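# Slide a motorized tray fully out of its housing

## Task

Make the motorized tray extend out of its housing until it reaches its end stop. The four arms are mounted at these scene-frame positions in metres, with heading in degrees measured counter-clockwise from +x: arm1 at x=-0.61 y=+0.37 z=+0.80 heading -99; arm2 at x=-0.25 y=-0.35 z=+0.79 heading +83; arm3 at x=+0.16 y=+0.35 z=+0.74 heading -90; arm4 at x=+0.69 y=-0.36 z=+0.82 heading +79. It only counts if the tray stays fully out on its own at the end, not merely because a robot is holding it there.

## Robot and tools

Setup: four identical i2rt Big YAM arms named arm1, arm2, arm3 and arm4. Each has six revolute joints, a two-finger gripper and a wrist camera. Two fixed room cameras, cam_high and cam_low, also watch the scene. With joints 1 and 6 at zero and the hand level and pointing ahead, the wrist camera rides on top of the hand and looks toward the fingertips. Maximum reach is roughly 1.0 m from the joint1 axis. Joints move at different speeds, so the hand may sweep a wide, curved path between postures.

Frames: a single scene frame with its origin on the floor and +z up. The hand point is the midpoint between the fingertips; the hand's z axis runs along the fingers and the fingers close along its y axis. Arm mounting positions and headings are listed in the task.

Joints (all absolute targets, radians except the gripper in metres; the tolerance counted as reached is in brackets):
- joint1_rad: -2.879 to 2.879 (0.045). Rotates the whole arm about its base; positive is counter-clockwise seen from above; 0 points the arm along its base heading.
- joint2_rad: 0 to 3.141 (0.14). Shoulder; 0 has the upper arm pointing backward roughly horizontal, increasing values lift it up and then forward.
- joint3_rad: 0 to 3.019 (0.09). Elbow; 0 is fully folded, larger opens it.
- joint4_rad: -1.692 to 1.57 (0.055). Hand pitch; positive tilts the fingers up.
- joint5_rad: -1.57 to 1.57 (0.03). Sideways hand swing; positive toward the arm's right.
- joint6_rad: -2.094 to 2.094 (0.035). Hand roll; positive is clockwise viewed from behind the hand.
- gripper_m: 0 to 0.093 (0.003). Fingertip gap; each finger pad pushes up to about 50-62 N, sometimes less.

execute_actions(actions, cameras): actions is a list holding exactly one action object, or empty. The action is keyed by arm name; each arm entry contains "joints", a map from joint name to its absolute target. Any joint or arm omitted keeps pursuing its previous target, possibly still pushing, and joint_status will not reveal that. Every motion in the action starts at once and may finish at different moments; one action runs at most 15 s. Any unknown key or out-of-range number rejects the whole call and nothing moves. cameras is a list of camera names (arm1_cam_wrist ... arm4_cam_wrist, cam_high, cam_low, or "all"); null, omitted or ["all"] gives every camera, [] gives none. The result contains each robot's state plus end-of-call images, with a "pictures" line giving the image order. An empty actions list only reports state and images.

wait(seconds): 0 to 10; commands nothing, the scene keeps running, then returns state and images like an empty action.

zoom_image(camera, region): enlarges part of that camera's most recent full image; region is [x0, y0, x1, y1] in pixels from the top-left, no larger than 504 by 504.

read_manual(section): returns only licence texts ("licences"); no motion.

finished_scene(scene): ends the given scene number for good once the last command has been held, and reports whether the goal was met; the next scene's task appears in that result. Replying without any tool call ends everything.

Reading results: joint_status tells how each commanded joint of the last accepted action ended. "off_target" means it stopped short and may still be pushing. After "contact_stop" or "time_out" the joint forgets its target and holds where it stopped, except that a timed-out joint may keep a target (no more than 0.375, 0.375, 0.113, 0.225, 0.075, 0.3 rad away for joints 1-6) and keep pushing; on_its_own lists such joints, and they resume moving if the obstruction clears. To relieve that push, command the reported position. "joint command not followed", often with a "cause:" line, means a safety check blocked that arm's joint targets (self- or arm-arm clearance); the gripper part still runs. Blocked joints show "not_followed" and may be retried with each later action until valid targets are sent. on_its_own describes things not commanded in this call; "held at" is the target held, not the actual position. Joint torques are in arm-joint order, include offsets, scale and noise, are nonzero in free air and can shift with a new command. A tiny change from the current position may produce no motion. A joint carrying a load sags. If a result reports a stop, the remaining execute_actions, wait and finished_scene calls in that same reply are skipped.

Cautions: the arms do not halt on contact and can push very hard. A hard squeeze between two robots fails the run; hard collisions may too. No state line reports robot-to-robot contact, and the clearance check may react late and ignores fingers, gripper housings and wrist cameras. Objects touching robots are fine. Sustained pushing heats motors: a MOTOR HOT line appears at 85 °C, and at 100 °C the arm goes limp and falls (OVER-TEMPERATURE FAULT, joints marked "limit_stop_at_motor_heat"; resend targets afterward). Some heat carries into the next scene. Arms do not wait for one another. While you think, the simulation continues and robots hold the last command. Avoid drops, slips, slams, hard impacts and excessive pushing; leave the tray fully extended and released so it stays out without help.

Each tool is called after "Emit:" by a JSON object that holds its "fn" and its "kwargs".

## Session

Emit:
{"fn": "execute_actions", "kwargs": {"actions": []}}

Scene clock: 0.00 s.
Joint torques (N m, as the arm reports them, + toward a larger angle): no reading
Motor temperatures (°C, as the motors report them): arm1=[29 29 28 29 28 27] | arm2=[29 30 28 29 29 26] | arm3=[27 30 29 26 30 29] | arm4=[27 29 29 27 27 27]
arm1.joint_positions: joint1_rad=-0.006 joint2_rad=+0.390 joint3_rad=+1.597 joint4_rad=-1.586 joint5_rad=+0.026 joint6_rad=+0.450 gripper_m=+0.094
arm1.joint_status: not commanded
arm1.hand: x=-0.6195 y=+0.3022 z=+1.3979 quat_wxyz=(-0.439, -0.739, -0.379, +0.342) (m; scene frame)
arm2.joint_positions: joint1_rad=-0.440 joint2_rad=+0.453 joint3_rad=+1.421 joint4_rad=-1.528 joint5_rad=+0.190 joint6_rad=+0.000 gripper_m=+0.095
arm2.joint_status: not commanded
arm2.hand: x=-0.1482 y=-0.2568 z=+1.3355 quat_wxyz=(-0.461, +0.376, -0.787, -0.165) (m; scene frame)
arm3.joint_positions: joint1_rad=+0.698 joint2_rad=+0.292 joint3_rad=+1.509 joint4_rad=-1.547 joint5_rad=-0.031 joint6_rad=-0.446 gripper_m=+0.094
arm3.joint_status: not commanded
arm3.hand: x=+0.1910 y=+0.3218 z=+1.3180 quat_wxyz=(-0.466, -0.166, -0.797, +0.346) (m; scene frame)
arm4.joint_positions: joint1_rad=+0.099 joint2_rad=+0.301 joint3_rad=+1.371 joint4_rad=-1.334 joint5_rad=-0.089 joint6_rad=+0.230 gripper_m=+0.094
arm4.joint_status: not commanded
arm4.hand: x=+0.6891 y=-0.2609 z=+1.3952 quat_wxyz=(-0.374, +0.481, -0.630, -0.482) (m; scene frame)
pictures: arm1_cam_wrist, arm2_cam_wrist, arm3_cam_wrist, arm4_cam_wrist, cam_high, cam_low
Images, in order (width x height): arm1_cam_wrist 504x504, arm2_cam_wrist 504x504, arm3_cam_wrist 504x504, arm4_cam_wrist 504x504, cam_high 504x504, cam_low 504x504.

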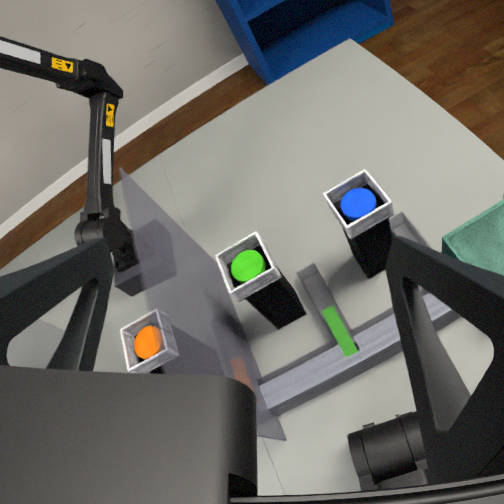

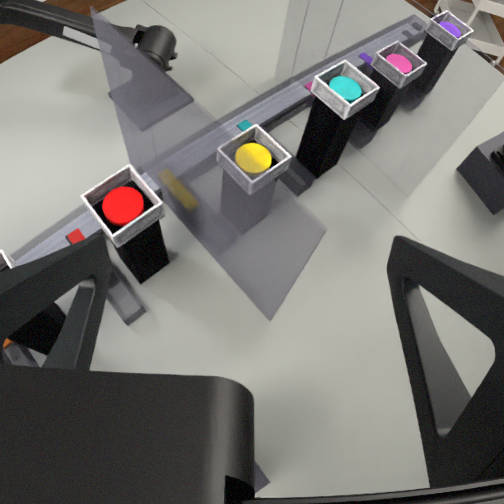

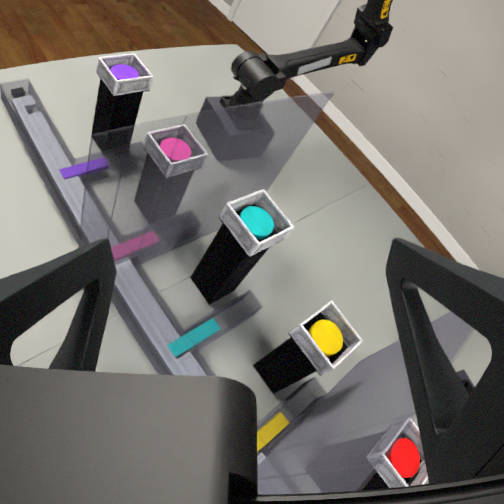

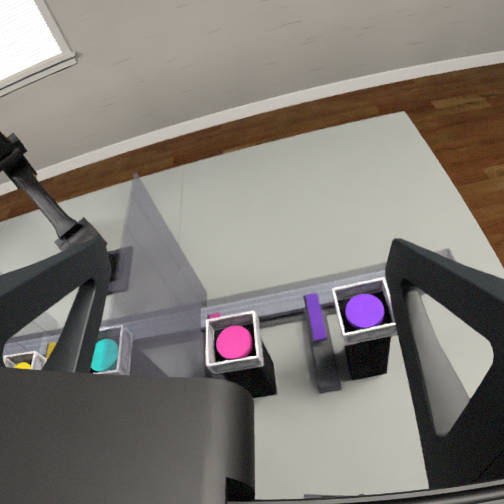

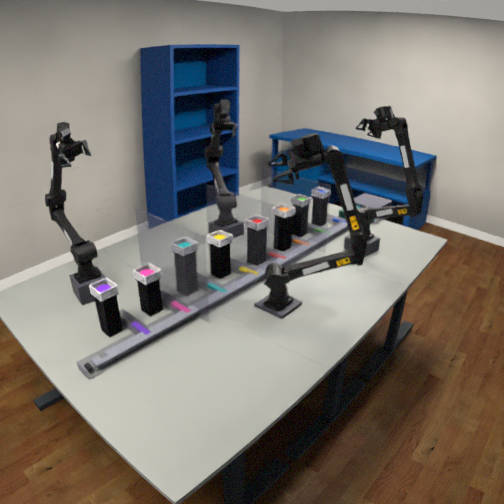

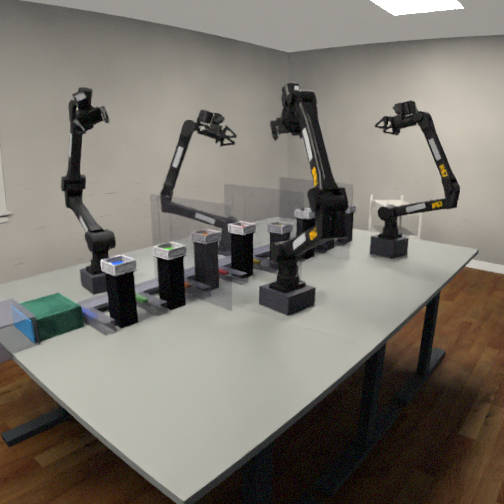

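Emit:
{"fn": "zoom_image", "kwargs": {"camera": "cam_high", "region": [70,170,410,390]}}

Emit:
{"fn": "zoom_image", "kwargs": {"camera": "arm3_cam_wrist", "region": [0,50,320,480]}}

Emit:
{"fn": "zoom_image", "kwargs": {"camera": "cam_low", "region": [0,200,300,400]}}

Emit:
{"fn": "zoom_image", "kwargs": {"camera": "arm1_cam_wrist", "region": [200,180,504,450]}}

Region (70, 170, 410, 390) of cam_high's 504x504 image, scaled by 1.482, with more detail than that image has; it fills the top 326 rows of this view, and the rest is white.

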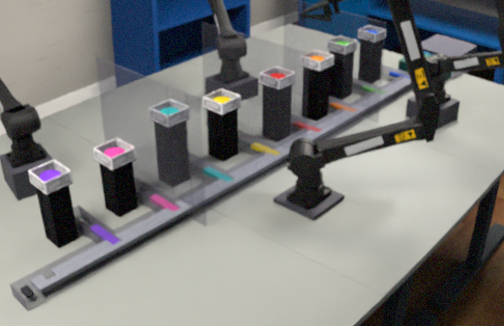

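Region (0, 50, 320, 480) of arm3_cam_wrist's 504x504 image, scaled by 1.172, with more detail than that image has; it fills the left 375 columns of this view, and the rest is white.

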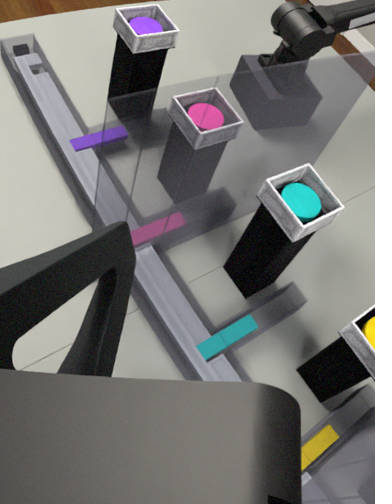

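Region (0, 200, 300, 400) of cam_low's 504x504 image, scaled by 1.680, with more detail than that image has.

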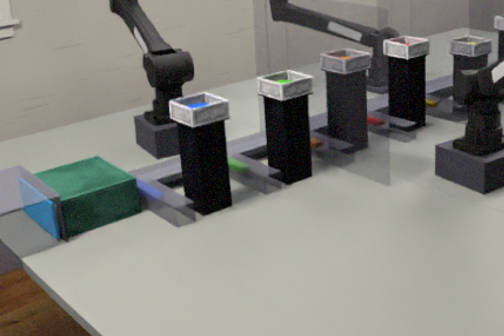

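Region (200, 180, 504, 450) of arm1_cam_wrist's 504x504 image, scaled by 1.658, with more detail than that image has.

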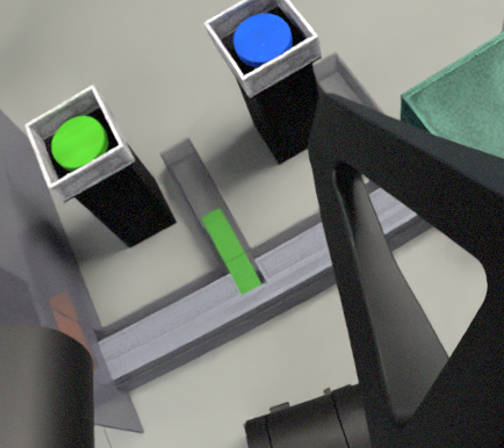

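Emit:
{"fn": "execute_actions", "kwargs": {"actions": [{"arm1":{"joints":{"joint1_rad":0,"joint2_rad":1.1,"joint3_rad":1.25,"joint4_rad":-1.67,"joint5_rad":0,"joint6_rad":0}},"arm2":{"joints":{"joint1_rad":0,"joint2_rad":1.1,"joint3_rad":1.25,"joint4_rad":-1.67,"joint5_rad":0,"joint6_rad":0}},"arm3":{"joints":{"joint1_rad":0.1,"joint2_rad":1.1,"joint3_rad":1.25,"joint4_rad":-1.67,"joint5_rad":0,"joint6_rad":0}},"arm4":{"joints":{"joint1_rad":0.2,"joint2_rad":1.1,"joint3_rad":1.25,"joint4_rad":-1.67,"joint5_rad":0,"joint6_rad":0}}}]}}

Scene clock: 16.43 s.
Joint torques (N m, as the arm reports them, + toward a larger angle): arm1=[ 2.04 -8.69 10.25 -0.16  0.04 -0.09] | arm2=[-1.39 -5.2   8.21  0.29 -0.07  0.15] | arm3=[ 0.37 -7.5   8.83  0.03  0.17 -0.05] | arm4=[ 2.13 -7.66  8.07  0.29  0.12 -0.06]
Motor temperatures (°C, as the motors report them): arm1=[29 30 30 29 28 27] | arm2=[29 30 31 29 29 26] | arm3=[27 31 31 27 30 29] | arm4=[27 30 32 28 27 27]
arm1.joint_positions: joint1_rad=-0.006 joint2_rad=+1.109 joint3_rad=+1.237 joint4_rad=-1.657 joint5_rad=+0.002 joint6_rad=+0.014 gripper_m=+0.094
arm1.joint_status: all done
arm1.hand: x=-0.6546 y=+0.0667 z=+1.0951 quat_wxyz=(-0.008, -0.766, -0.643, +0.014) (m; scene frame)
arm2.joint_positions: joint1_rad=-0.001 joint2_rad=+1.106 joint3_rad=+1.249 joint4_rad=-1.663 joint5_rad=+0.002 joint6_rad=+0.000 gripper_m=+0.095
arm2.joint_status: all done
arm2.hand: x=-0.2105 y=-0.0484 z=+1.1036 quat_wxyz=(-0.020, +0.660, -0.750, -0.023) (m; scene frame)
arm3.joint_positions: joint1_rad=+0.103 joint2_rad=+1.098 joint3_rad=+1.244 joint4_rad=-1.654 joint5_rad=-0.003 joint6_rad=-0.012 gripper_m=+0.094
arm3.joint_status: all done
arm3.hand: x=+0.1893 y=+0.0512 z=+1.0430 quat_wxyz=(-0.023, -0.667, -0.745, +0.019) (m; scene frame)
arm4.joint_positions: joint1_rad=+0.190 joint2_rad=+1.105 joint3_rad=+1.255 joint4_rad=-1.660 joint5_rad=-0.003 joint6_rad=+0.014 gripper_m=+0.094
arm4.joint_status: all done
arm4.hand: x=+0.6948 y=-0.0561 z=+1.1288 quat_wxyz=(-0.020, +0.699, -0.715, -0.027) (m; scene frame)
pictures: arm1_cam_wrist, arm2_cam_wrist, arm3_cam_wrist, arm4_cam_wrist, cam_high, cam_low
Images, in order (width x height): arm1_cam_wrist 504x504, arm2_cam_wrist 504x504, arm3_cam_wrist 504x504, arm4_cam_wrist 504x504, cam_high 504x504, cam_low 504x504.

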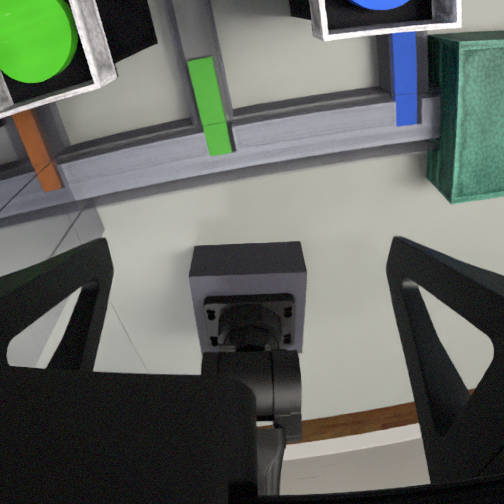

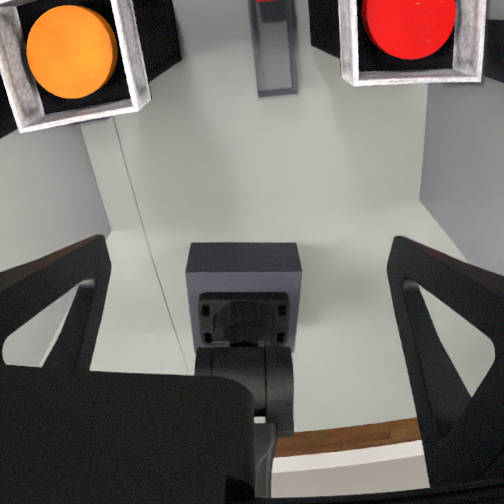

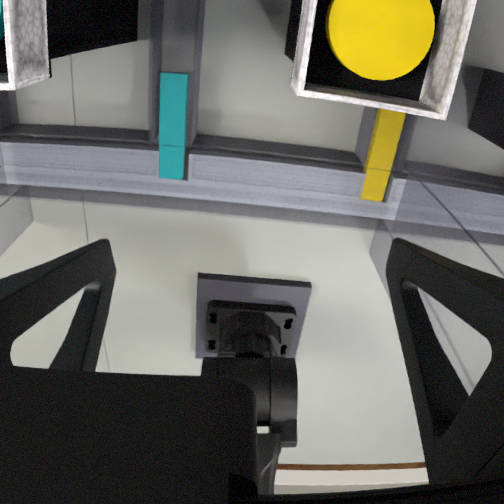

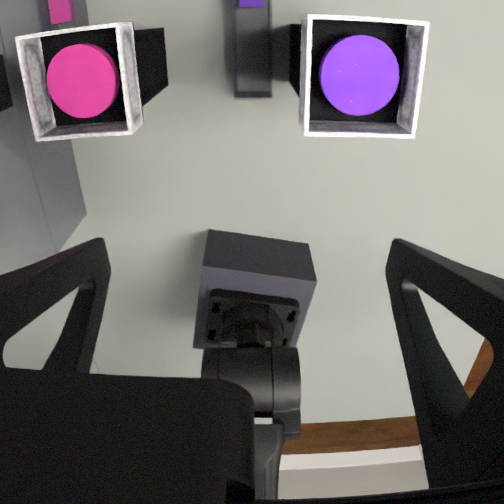

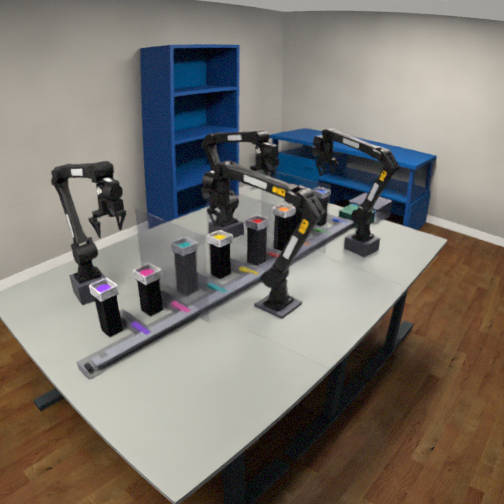

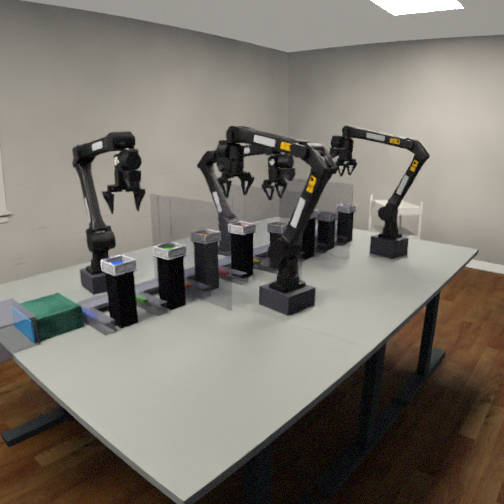

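Emit:
{"fn": "execute_actions", "kwargs": {"actions": [{"arm1":{"joints":{"joint1_rad":-0.21,"joint2_rad":1.43,"joint3_rad":1.3,"joint4_rad":-1.43,"gripper_m":0}},"arm2":{"joints":{"joint1_rad":0.33,"joint2_rad":1.22,"joint3_rad":1.12,"joint4_rad":-1.46,"gripper_m":0}},"arm3":{"joints":{"joint1_rad":-0.108,"joint2_rad":1.3,"joint3_rad":1.34,"joint4_rad":-1.6,"gripper_m":0}},"arm4":{"joints":{"joint1_rad":0.557,"joint2_rad":1.305,"joint3_rad":1.11,"joint4_rad":-1.368,"gripper_m":0}}}]}}

Emit:
{"fn": "zoom_image", "kwargs": {"camera": "cam_high", "region": [70,130,370,350]}}

Emit:
{"fn": "zoom_image", "kwargs": {"camera": "cam_low", "region": [70,130,370,350]}}

Scene clock: 38.70 s.
Joint torques (N m, as the arm reports them, + toward a larger angle): arm1=[  2.5  -13.16  11.92   0.74   0.05  -0.06] | arm2=[-2.06 -8.14  8.1   0.89 -0.04  0.15] | arm3=[  0.79 -11.84  10.59   0.89   0.13  -0.05] | arm4=[  1.16 -10.06   8.22   1.13   0.    -0.06]
Motor temperatures (°C, as the motors report them): arm1=[29 30 35 29 28 27] | arm2=[29 30 34 29 29 26] | arm3=[27 31 36 26 30 30] | arm4=[27 30 35 27 27 27]
arm1.joint_positions: joint1_rad=-0.213 joint2_rad=+1.439 joint3_rad=+1.258 joint4_rad=-1.441 joint5_rad=+0.000 joint6_rad=+0.013 gripper_m=+0.000
arm1.joint_status: all done
arm1.hand: x=-0.7507 y=-0.0088 z=+0.9923 quat_wxyz=(+0.020, -0.827, -0.561, -0.023) (m; scene frame)
arm2.joint_positions: joint1_rad=+0.336 joint2_rad=+1.231 joint3_rad=+1.118 joint4_rad=-1.468 joint5_rad=+0.001 joint6_rad=+0.000 gripper_m=+0.001
arm2.joint_status: all done
arm2.hand: x=-0.3200 y=-0.0190 z=+1.0179 quat_wxyz=(+0.002, +0.777, -0.629, -0.002) (m; scene frame)
arm3.joint_positions: joint1_rad=-0.114 joint2_rad=+1.301 joint3_rad=+1.312 joint4_rad=-1.612 joint5_rad=-0.002 joint6_rad=-0.010 gripper_m=+0.000
arm3.joint_status: all done
arm3.hand: x=+0.1168 y=-0.0053 z=+1.0063 quat_wxyz=(+0.010, -0.744, -0.668, -0.013) (m; scene frame)
arm4.joint_positions: joint1_rad=+0.556 joint2_rad=+1.302 joint3_rad=+1.111 joint4_rad=-1.378 joint5_rad=-0.001 joint6_rad=+0.013 gripper_m=+0.001
arm4.joint_status: all done
arm4.hand: x=+0.5654 y=-0.0212 z=+1.0138 quat_wxyz=(-0.001, +0.818, -0.575, -0.004) (m; scene frame)
pictures: arm1_cam_wrist, arm2_cam_wrist, arm3_cam_wrist, arm4_cam_wrist, cam_high, cam_low
Images, in order (width x height): arm1_cam_wrist 504x504, arm2_cam_wrist 504x504, arm3_cam_wrist 504x504, arm4_cam_wrist 504x504, cam_high 504x504, cam_low 504x504.

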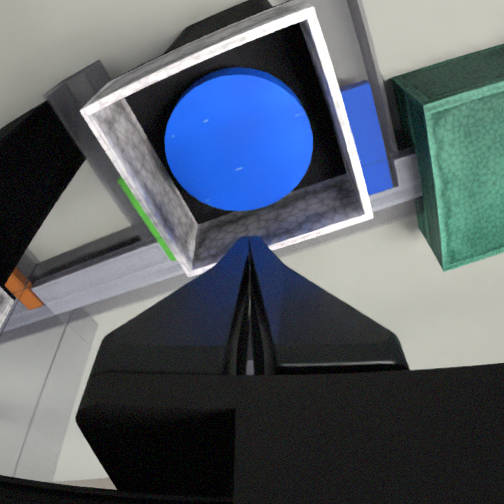

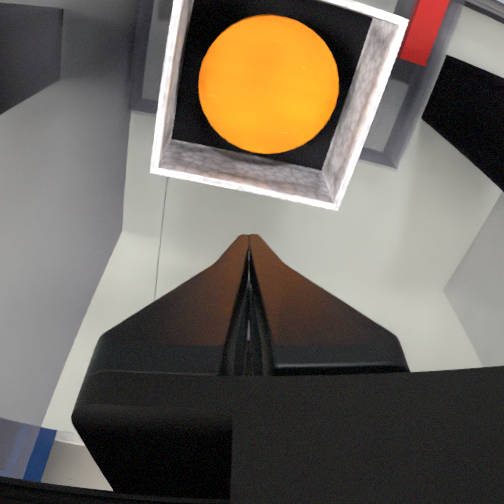

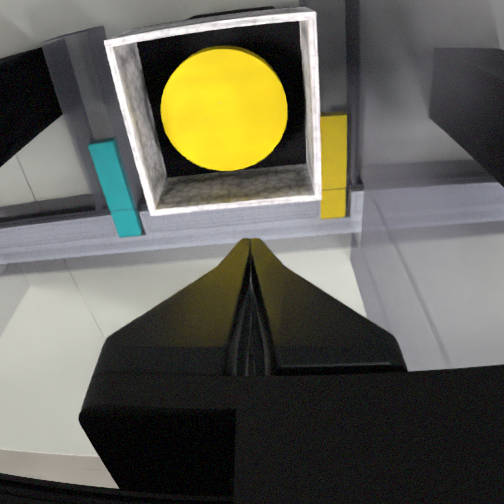

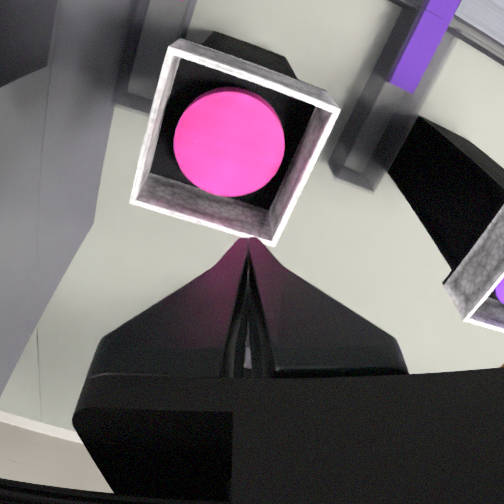

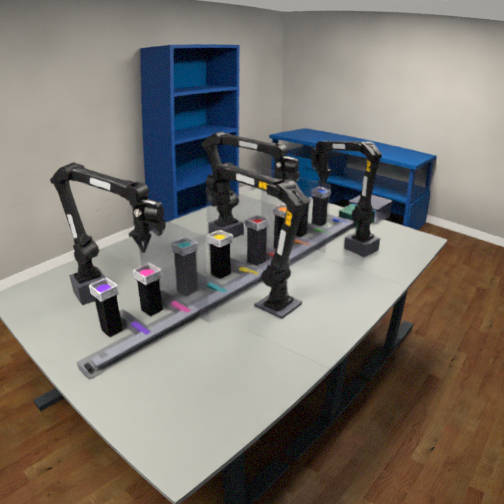

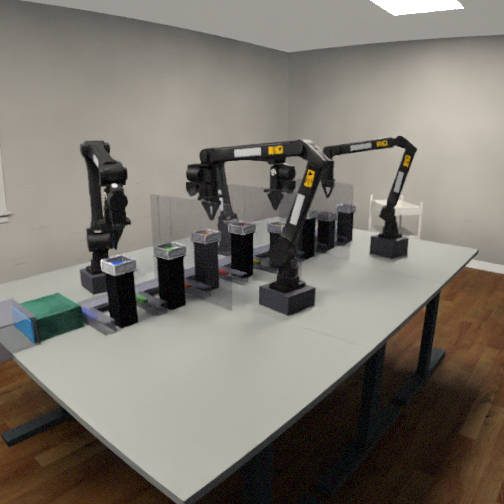

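Region (70, 130, 370, 350) of cam_high's 504x504 image, scaled by 1.680, with more detail than that image has; it fills the top 370 rows of this view, and the rest is white.

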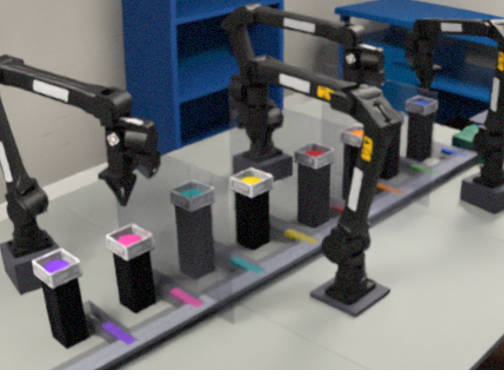

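Region (70, 130, 370, 350) of cam_low's 504x504 image, scaled by 1.680, with more detail than that image has; it fills the top 370 rows of this view, and the rest is white.

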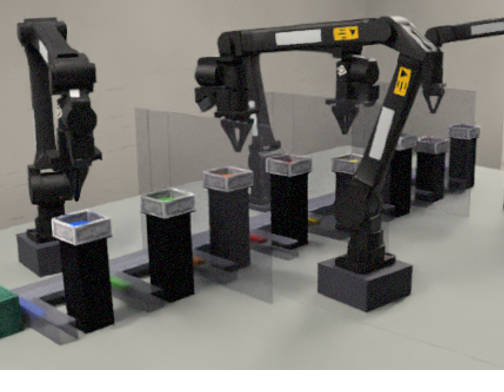

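Emit:
{"fn": "execute_actions", "kwargs": {"actions": [{"arm1":{"joints":{"joint2_rad":1.49,"joint3_rad":1.135,"joint4_rad":-1.2}},"arm2":{"joints":{"joint1_rad":0.31,"joint2_rad":1.345,"joint3_rad":0.99,"joint4_rad":-1.2}},"arm3":{"joints":{"joint1_rad":-0.075,"joint2_rad":1.347,"joint3_rad":1.105,"joint4_rad":-1.32}},"arm4":{"joints":{"joint1_rad":0.585,"joint2_rad":1.389,"joint3_rad":0.89,"joint4_rad":-1.065}}}]}}

Scene clock: 52.27 s.
Joint torques (N m, as the arm reports them, + toward a larger angle): arm1=[  1.3  -10.81   7.25   1.51   0.07  -0.11] | arm2=[-1.81 -7.28  6.55  1.48 -0.04  0.15] | arm3=[ 0.84 -9.69  7.4   1.5   0.11 -0.08] | arm4=[ 2.28 -9.24  6.89  1.47  0.   -0.06]
Motor temperatures (°C, as the motors report them): arm1=[29 31 37 29 28 28] | arm2=[29 31 34 29 29 26] | arm3=[27 32 39 26 30 30] | arm4=[27 30 36 27 27 27]
arm1.joint_positions: joint1_rad=-0.213 joint2_rad=+1.471 joint3_rad=+1.152 joint4_rad=-1.225 joint5_rad=+0.000 joint6_rad=+0.013 gripper_m=+0.000
arm1.joint_status: all done
arm1.hand: x=-0.7573 y=-0.0252 z=+0.9399 quat_wxyz=(-0.002, -0.828, -0.561, +0.009) (m; scene frame)
arm2.joint_positions: joint1_rad=+0.314 joint2_rad=+1.333 joint3_rad=+1.007 joint4_rad=-1.220 joint5_rad=+0.001 joint6_rad=+0.000 gripper_m=+0.001
arm2.joint_status: all done
arm2.hand: x=-0.3188 y=+0.0126 z=+0.9432 quat_wxyz=(-0.009, +0.770, -0.638, -0.016) (m; scene frame)
arm3.joint_positions: joint1_rad=-0.080 joint2_rad=+1.324 joint3_rad=+1.119 joint4_rad=-1.344 joint5_rad=-0.002 joint6_rad=-0.010 gripper_m=+0.000
arm3.joint_status: all done
arm3.hand: x=+0.1277 y=-0.0198 z=+0.9246 quat_wxyz=(-0.007, -0.733, -0.680, +0.006) (m; scene frame)
arm4.joint_positions: joint1_rad=+0.574 joint2_rad=+1.373 joint3_rad=+0.900 joint4_rad=-1.082 joint5_rad=-0.001 joint6_rad=+0.013 gripper_m=+0.001
arm4.joint_status: all done
arm4.hand: x=+0.5605 y=-0.0269 z=+0.9136 quat_wxyz=(-0.005, +0.823, -0.568, -0.010) (m; scene frame)
pictures: arm1_cam_wrist, arm2_cam_wrist, arm3_cam_wrist, arm4_cam_wrist, cam_high, cam_low
Images, in order (width x height): arm1_cam_wrist 504x504, arm2_cam_wrist 504x504, arm3_cam_wrist 504x504, arm4_cam_wrist 504x504, cam_high 504x504, cam_low 504x504.

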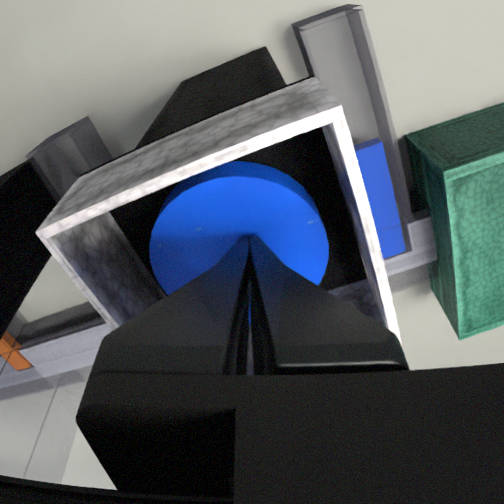

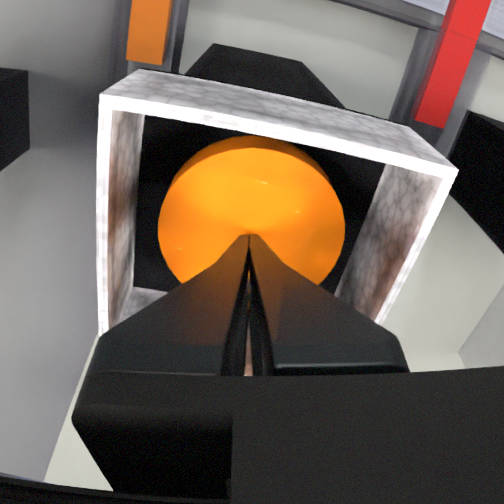

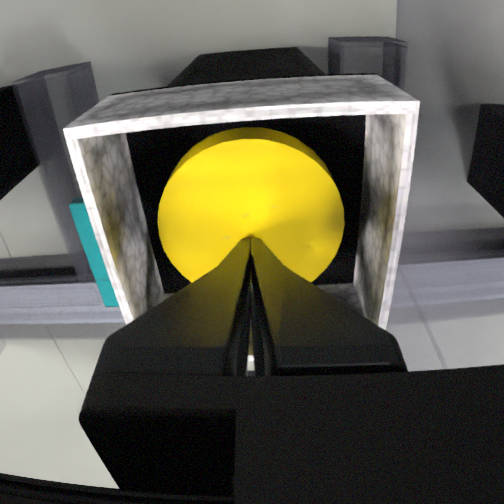

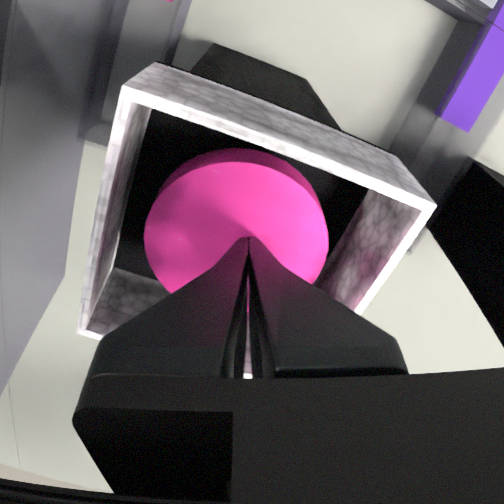

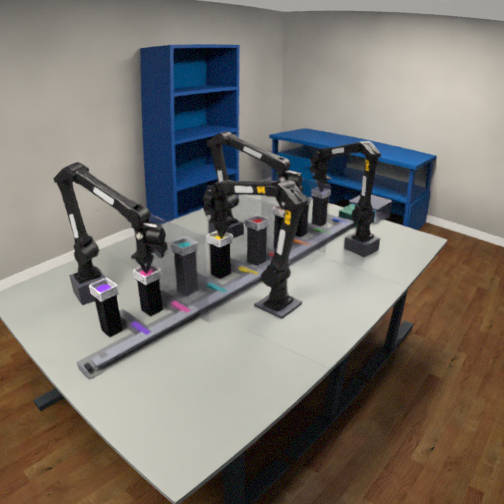

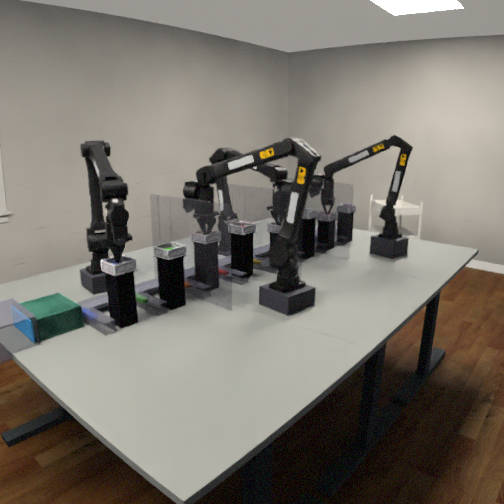

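Emit:
{"fn": "execute_actions", "kwargs": {"actions": [{"arm1":{"joints":{"joint2_rad":1.54}},"arm2":{"joints":{"joint2_rad":1.4}},"arm3":{"joints":{"joint2_rad":1.4}},"arm4":{"joints":{"joint2_rad":1.445}}}]}}

Scene clock: 56.57 s.
Joint torques (N m, as the arm reports them, + toward a larger angle): arm1=[ 1.79 -9.47  7.21  1.11  0.05 -0.05] | arm2=[-1.78 -3.54  6.55  1.42 -0.04  0.15] | arm3=[ 0.73 -7.38  7.06  1.42  0.11 -0.07] | arm4=[ 2.24 -7.32  6.73  1.17  0.01 -0.06]
Motor temperatures (°C, as the motors report them): arm1=[29 31 36 29 28 28] | arm2=[29 31 34 29 29 26] | arm3=[27 32 39 26 30 30] | arm4=[27 30 36 27 27 27]
arm1.joint_positions: joint1_rad=-0.213 joint2_rad=+1.484 joint3_rad=+1.152 joint4_rad=-1.222 joint5_rad=+0.000 joint6_rad=+0.013 gripper_m=+0.000
arm1.joint_status: all done
arm1.hand: x=-0.7577 y=-0.0260 z=+0.9347 quat_wxyz=(+0.001, -0.828, -0.561, +0.005) (m; scene frame)
arm2.joint_positions: joint1_rad=+0.314 joint2_rad=+1.341 joint3_rad=+1.007 joint4_rad=-1.219 joint5_rad=+0.001 joint6_rad=+0.000 gripper_m=+0.001
arm2.joint_status: all done
arm2.hand: x=-0.3190 y=+0.0131 z=+0.9406 quat_wxyz=(-0.007, +0.770, -0.638, -0.013) (m; scene frame)
arm3.joint_positions: joint1_rad=-0.080 joint2_rad=+1.346 joint3_rad=+1.121 joint4_rad=-1.341 joint5_rad=-0.002 joint6_rad=-0.010 gripper_m=+0.000
arm3.joint_status: all done
arm3.hand: x=+0.1275 y=-0.0223 z=+0.9176 quat_wxyz=(-0.001, -0.733, -0.680, +0.000) (m; scene frame)
arm4.joint_positions: joint1_rad=+0.574 joint2_rad=+1.401 joint3_rad=+0.901 joint4_rad=-1.077 joint5_rad=-0.001 joint6_rad=+0.013 gripper_m=+0.001
arm4.joint_status: all done
arm4.hand: x=+0.5602 y=-0.0263 z=+0.9046 quat_wxyz=(+0.001, +0.823, -0.568, -0.001) (m; scene frame)
pictures: arm1_cam_wrist, arm2_cam_wrist, arm3_cam_wrist, arm4_cam_wrist, cam_high, cam_low
Images, in order (width x height): arm1_cam_wrist 504x504, arm2_cam_wrist 504x504, arm3_cam_wrist 504x504, arm4_cam_wrist 504x504, cam_high 504x504, cam_low 504x504.

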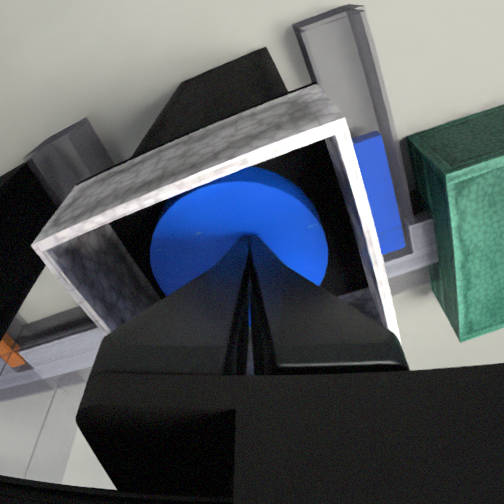

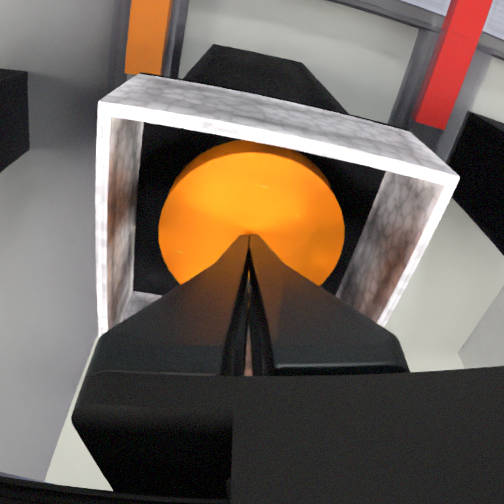

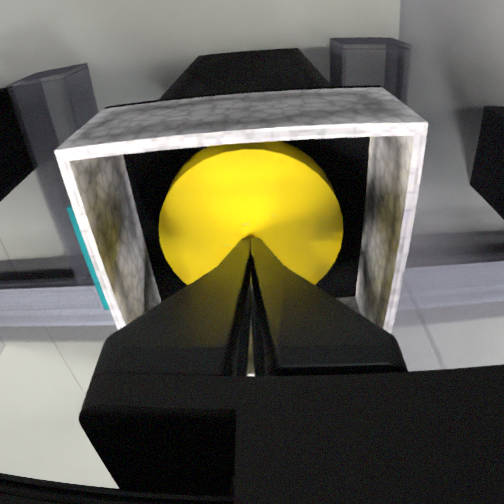

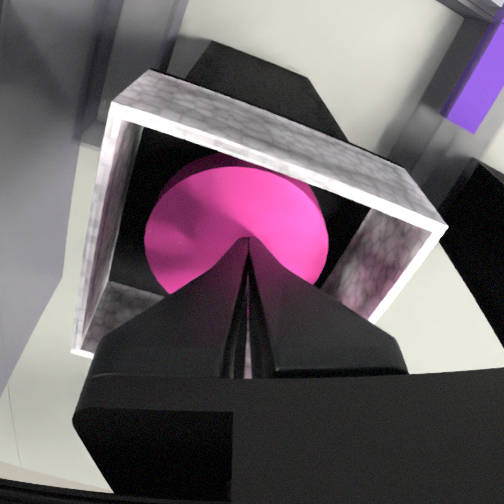

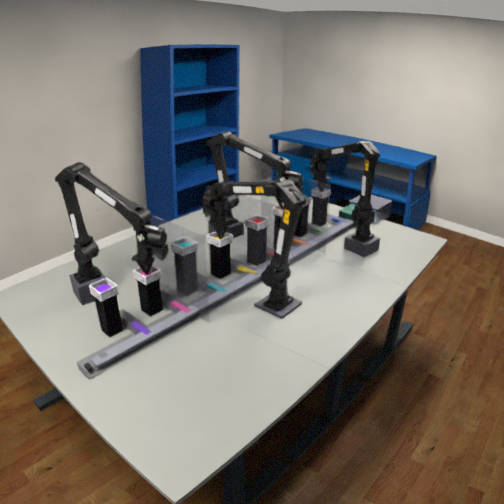

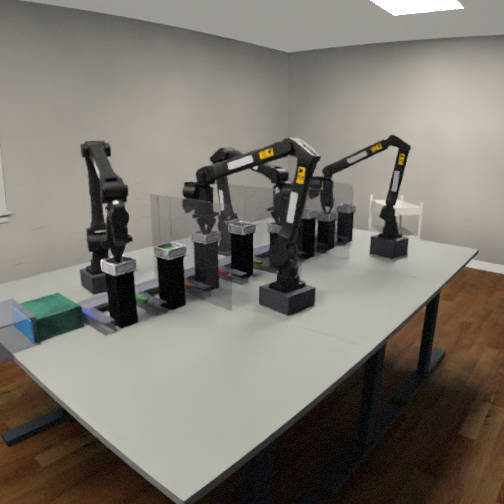

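Emit:
{"fn": "execute_actions", "kwargs": {"actions": [{"arm1":{"joints":{"joint2_rad":1.6}},"arm2":{"joints":{"joint2_rad":1.46}},"arm3":{"joints":{"joint2_rad":1.46}},"arm4":{"joints":{"joint2_rad":1.505}}}]}}

Scene clock: 60.70 s.
Joint torques (N m, as the arm reports them, + toward a larger angle): arm1=[ 2.19 -4.89  7.08  1.42  0.1  -0.11] | arm2=[-1.84 -0.52  5.27  1.79 -0.04  0.15] | arm3=[ 0.84 -4.35  5.91  1.52  0.11 -0.05] | arm4=[ 2.19 -3.14  6.23  1.66  0.   -0.05]
Motor temperatures (°C, as the motors report them): arm1=[29 31 35 29 28 28] | arm2=[29 31 33 29 29 26] | arm3=[27 31 38 27 30 30] | arm4=[27 30 36 27 27 27]
arm1.joint_positions: joint1_rad=-0.213 joint2_rad=+1.488 joint3_rad=+1.154 joint4_rad=-1.225 joint5_rad=+0.000 joint6_rad=+0.013 gripper_m=+0.000
arm1.joint_status: all done
arm1.hand: x=-0.7577 y=-0.0261 z=+0.9337 quat_wxyz=(+0.002, -0.828, -0.561, +0.003) (m; scene frame)
arm2.joint_positions: joint1_rad=+0.314 joint2_rad=+1.362 joint3_rad=+1.025 joint4_rad=-1.227 joint5_rad=+0.001 joint6_rad=+0.000 gripper_m=+0.001
arm2.joint_status: all done
arm2.hand: x=-0.3198 y=+0.0176 z=+0.9396 quat_wxyz=(-0.004, +0.770, -0.638, -0.009) (m; scene frame)
arm3.joint_positions: joint1_rad=-0.080 joint2_rad=+1.365 joint3_rad=+1.137 joint4_rad=-1.341 joint5_rad=-0.002 joint6_rad=-0.010 gripper_m=+0.000
arm3.joint_status: all done
arm3.hand: x=+0.1270 y=-0.0285 z=+0.9169 quat_wxyz=(+0.000, -0.733, -0.680, -0.001) (m; scene frame)
arm4.joint_positions: joint1_rad=+0.574 joint2_rad=+1.410 joint3_rad=+0.907 joint4_rad=-1.086 joint5_rad=-0.001 joint6_rad=+0.013 gripper_m=+0.001
arm4.joint_status: all done
arm4.hand: x=+0.5602 y=-0.0264 z=+0.9037 quat_wxyz=(+0.005, +0.823, -0.568, +0.004) (m; scene frame)
pictures: arm1_cam_wrist, arm2_cam_wrist, arm3_cam_wrist, arm4_cam_wrist, cam_high, cam_low
Images, in order (width x height): arm1_cam_wrist 504x504, arm2_cam_wrist 504x504, arm3_cam_wrist 504x504, arm4_cam_wrist 504x504, cam_high 504x504, cam_low 504x504.

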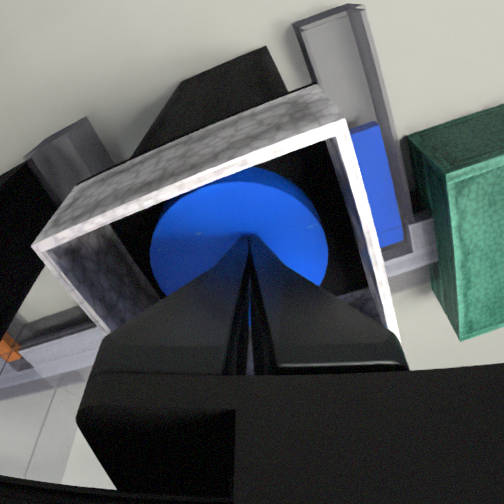

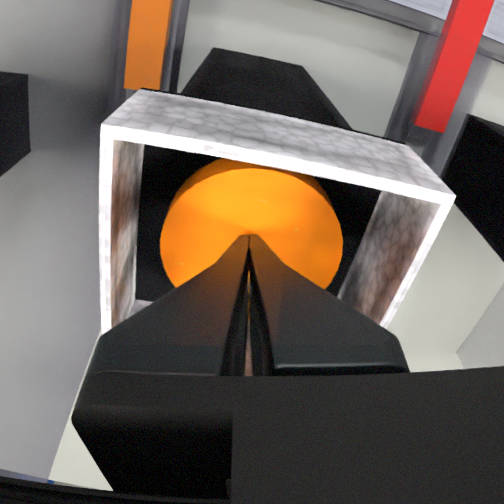

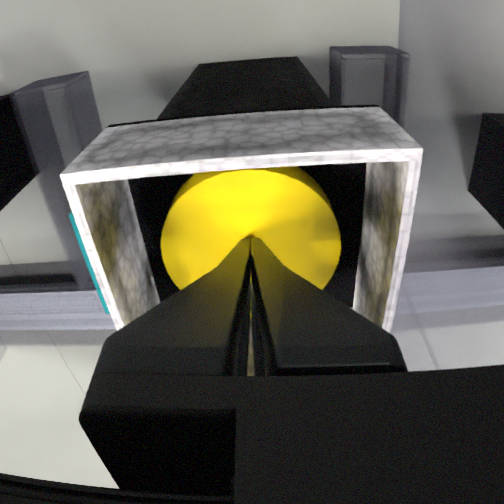

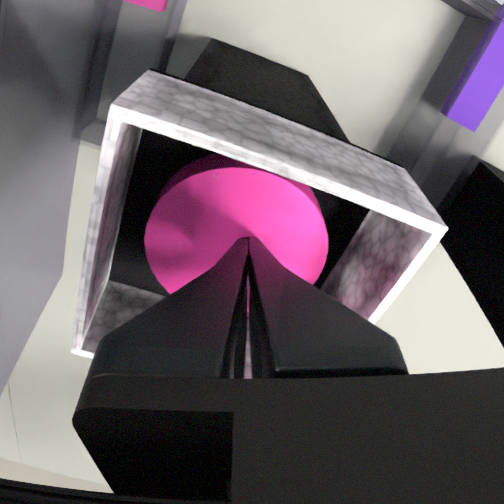

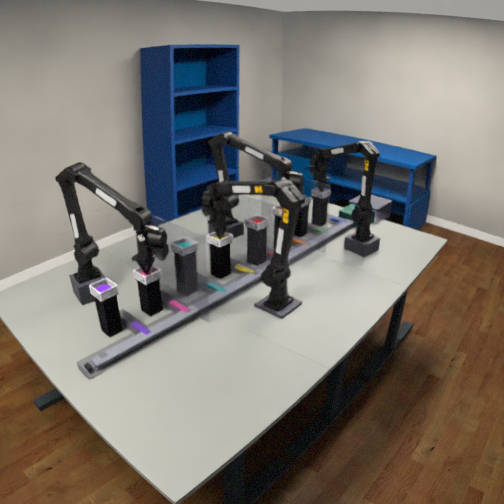

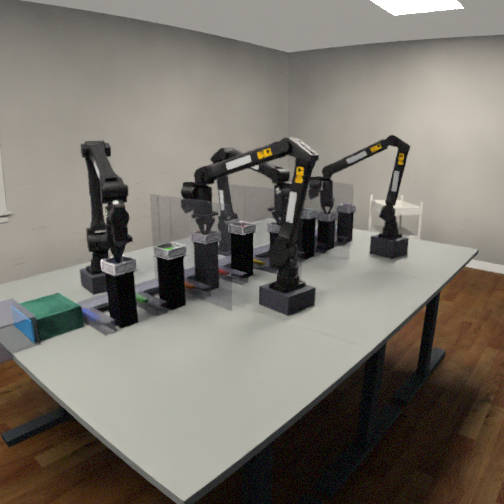

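Emit:
{"fn": "wait", "kwargs": {"seconds": 8}}

Scene clock: 75.17 s.
Joint torques (N m, as the arm reports them, + toward a larger angle): arm1=[ 1.83 -3.87  7.11  1.23  0.08 -0.08] | arm2=[-1.72 -0.49  5.28  1.79 -0.04  0.15] | arm3=[ 0.92 -4.12  5.88  1.52  0.14 -0.03] | arm4=[ 2.33 -3.15  6.23  1.59  0.   -0.06]
Motor temperatures (°C, as the motors report them): arm1=[29 30 34 29 28 28] | arm2=[29 30 32 29 29 26] | arm3=[27 31 36 27 30 30] | arm4=[27 30 35 27 27 27]
arm1.joint_positions: joint1_rad=-0.213 joint2_rad=+1.488 joint3_rad=+1.154 joint4_rad=-1.225 joint5_rad=+0.000 joint6_rad=+0.013 gripper_m=+0.000
arm1.joint_status: all done
arm1.hand: x=-0.7577 y=-0.0261 z=+0.9337 quat_wxyz=(+0.002, -0.828, -0.561, +0.003) (m; scene frame)
arm2.joint_positions: joint1_rad=+0.314 joint2_rad=+1.362 joint3_rad=+1.025 joint4_rad=-1.227 joint5_rad=+0.001 joint6_rad=+0.000 gripper_m=+0.001
arm2.joint_status: all done
arm2.hand: x=-0.3198 y=+0.0176 z=+0.9396 quat_wxyz=(-0.004, +0.770, -0.638, -0.009) (m; scene frame)
arm3.joint_positions: joint1_rad=-0.080 joint2_rad=+1.365 joint3_rad=+1.137 joint4_rad=-1.341 joint5_rad=-0.002 joint6_rad=-0.010 gripper_m=+0.000
arm3.joint_status: all done
arm3.hand: x=+0.1270 y=-0.0285 z=+0.9169 quat_wxyz=(+0.000, -0.733, -0.680, -0.001) (m; scene frame)
arm4.joint_positions: joint1_rad=+0.574 joint2_rad=+1.410 joint3_rad=+0.907 joint4_rad=-1.086 joint5_rad=-0.001 joint6_rad=+0.013 gripper_m=+0.001
arm4.joint_status: all done
arm4.hand: x=+0.5602 y=-0.0264 z=+0.9037 quat_wxyz=(+0.005, +0.823, -0.568, +0.004) (m; scene frame)
wait: 8.00 s; at rest from the start
pictures: arm1_cam_wrist, arm2_cam_wrist, arm3_cam_wrist, arm4_cam_wrist, cam_high, cam_low
Images, in order (width x height): arm1_cam_wrist 504x504, arm2_cam_wrist 504x504, arm3_cam_wrist 504x504, arm4_cam_wrist 504x504, cam_high 504x504, cam_low 504x504.

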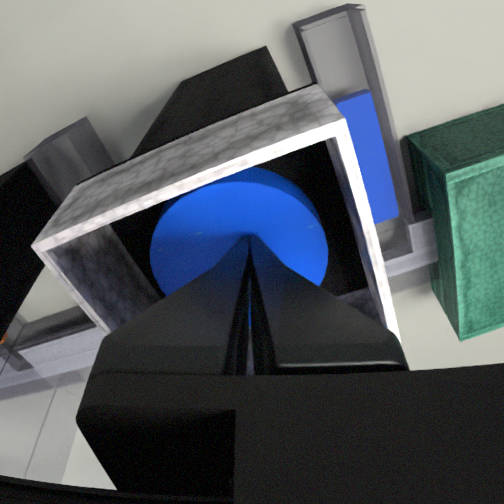

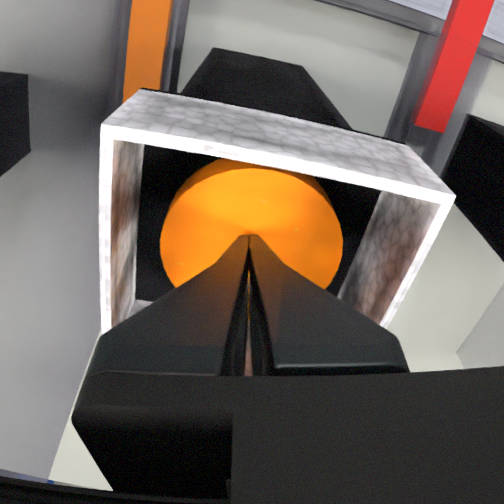

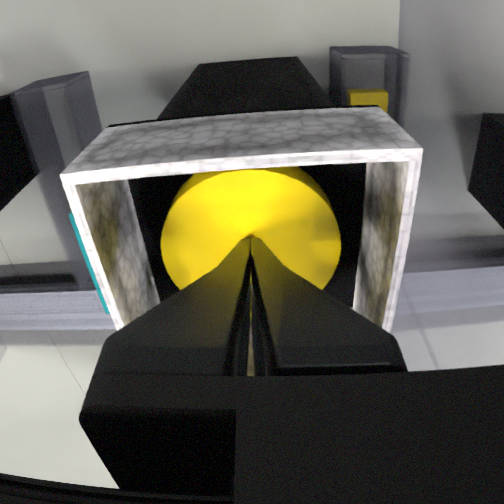

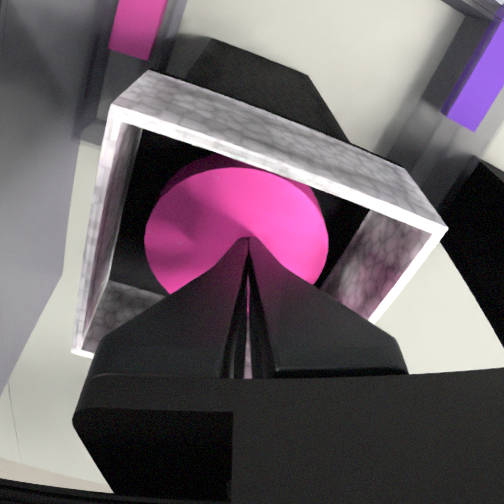

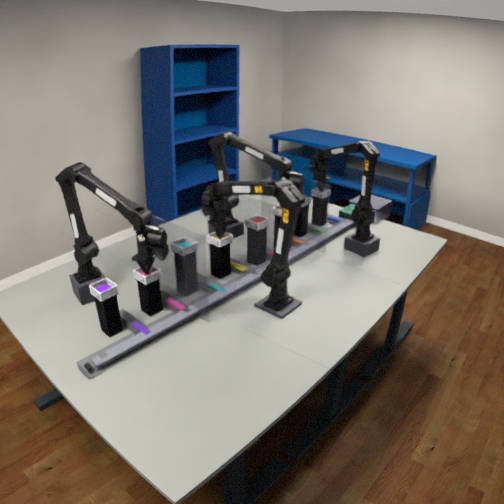

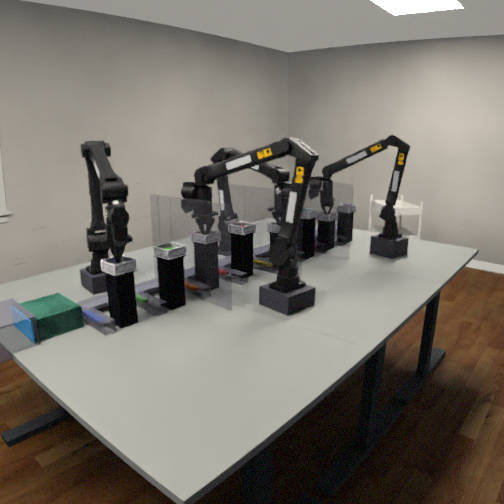

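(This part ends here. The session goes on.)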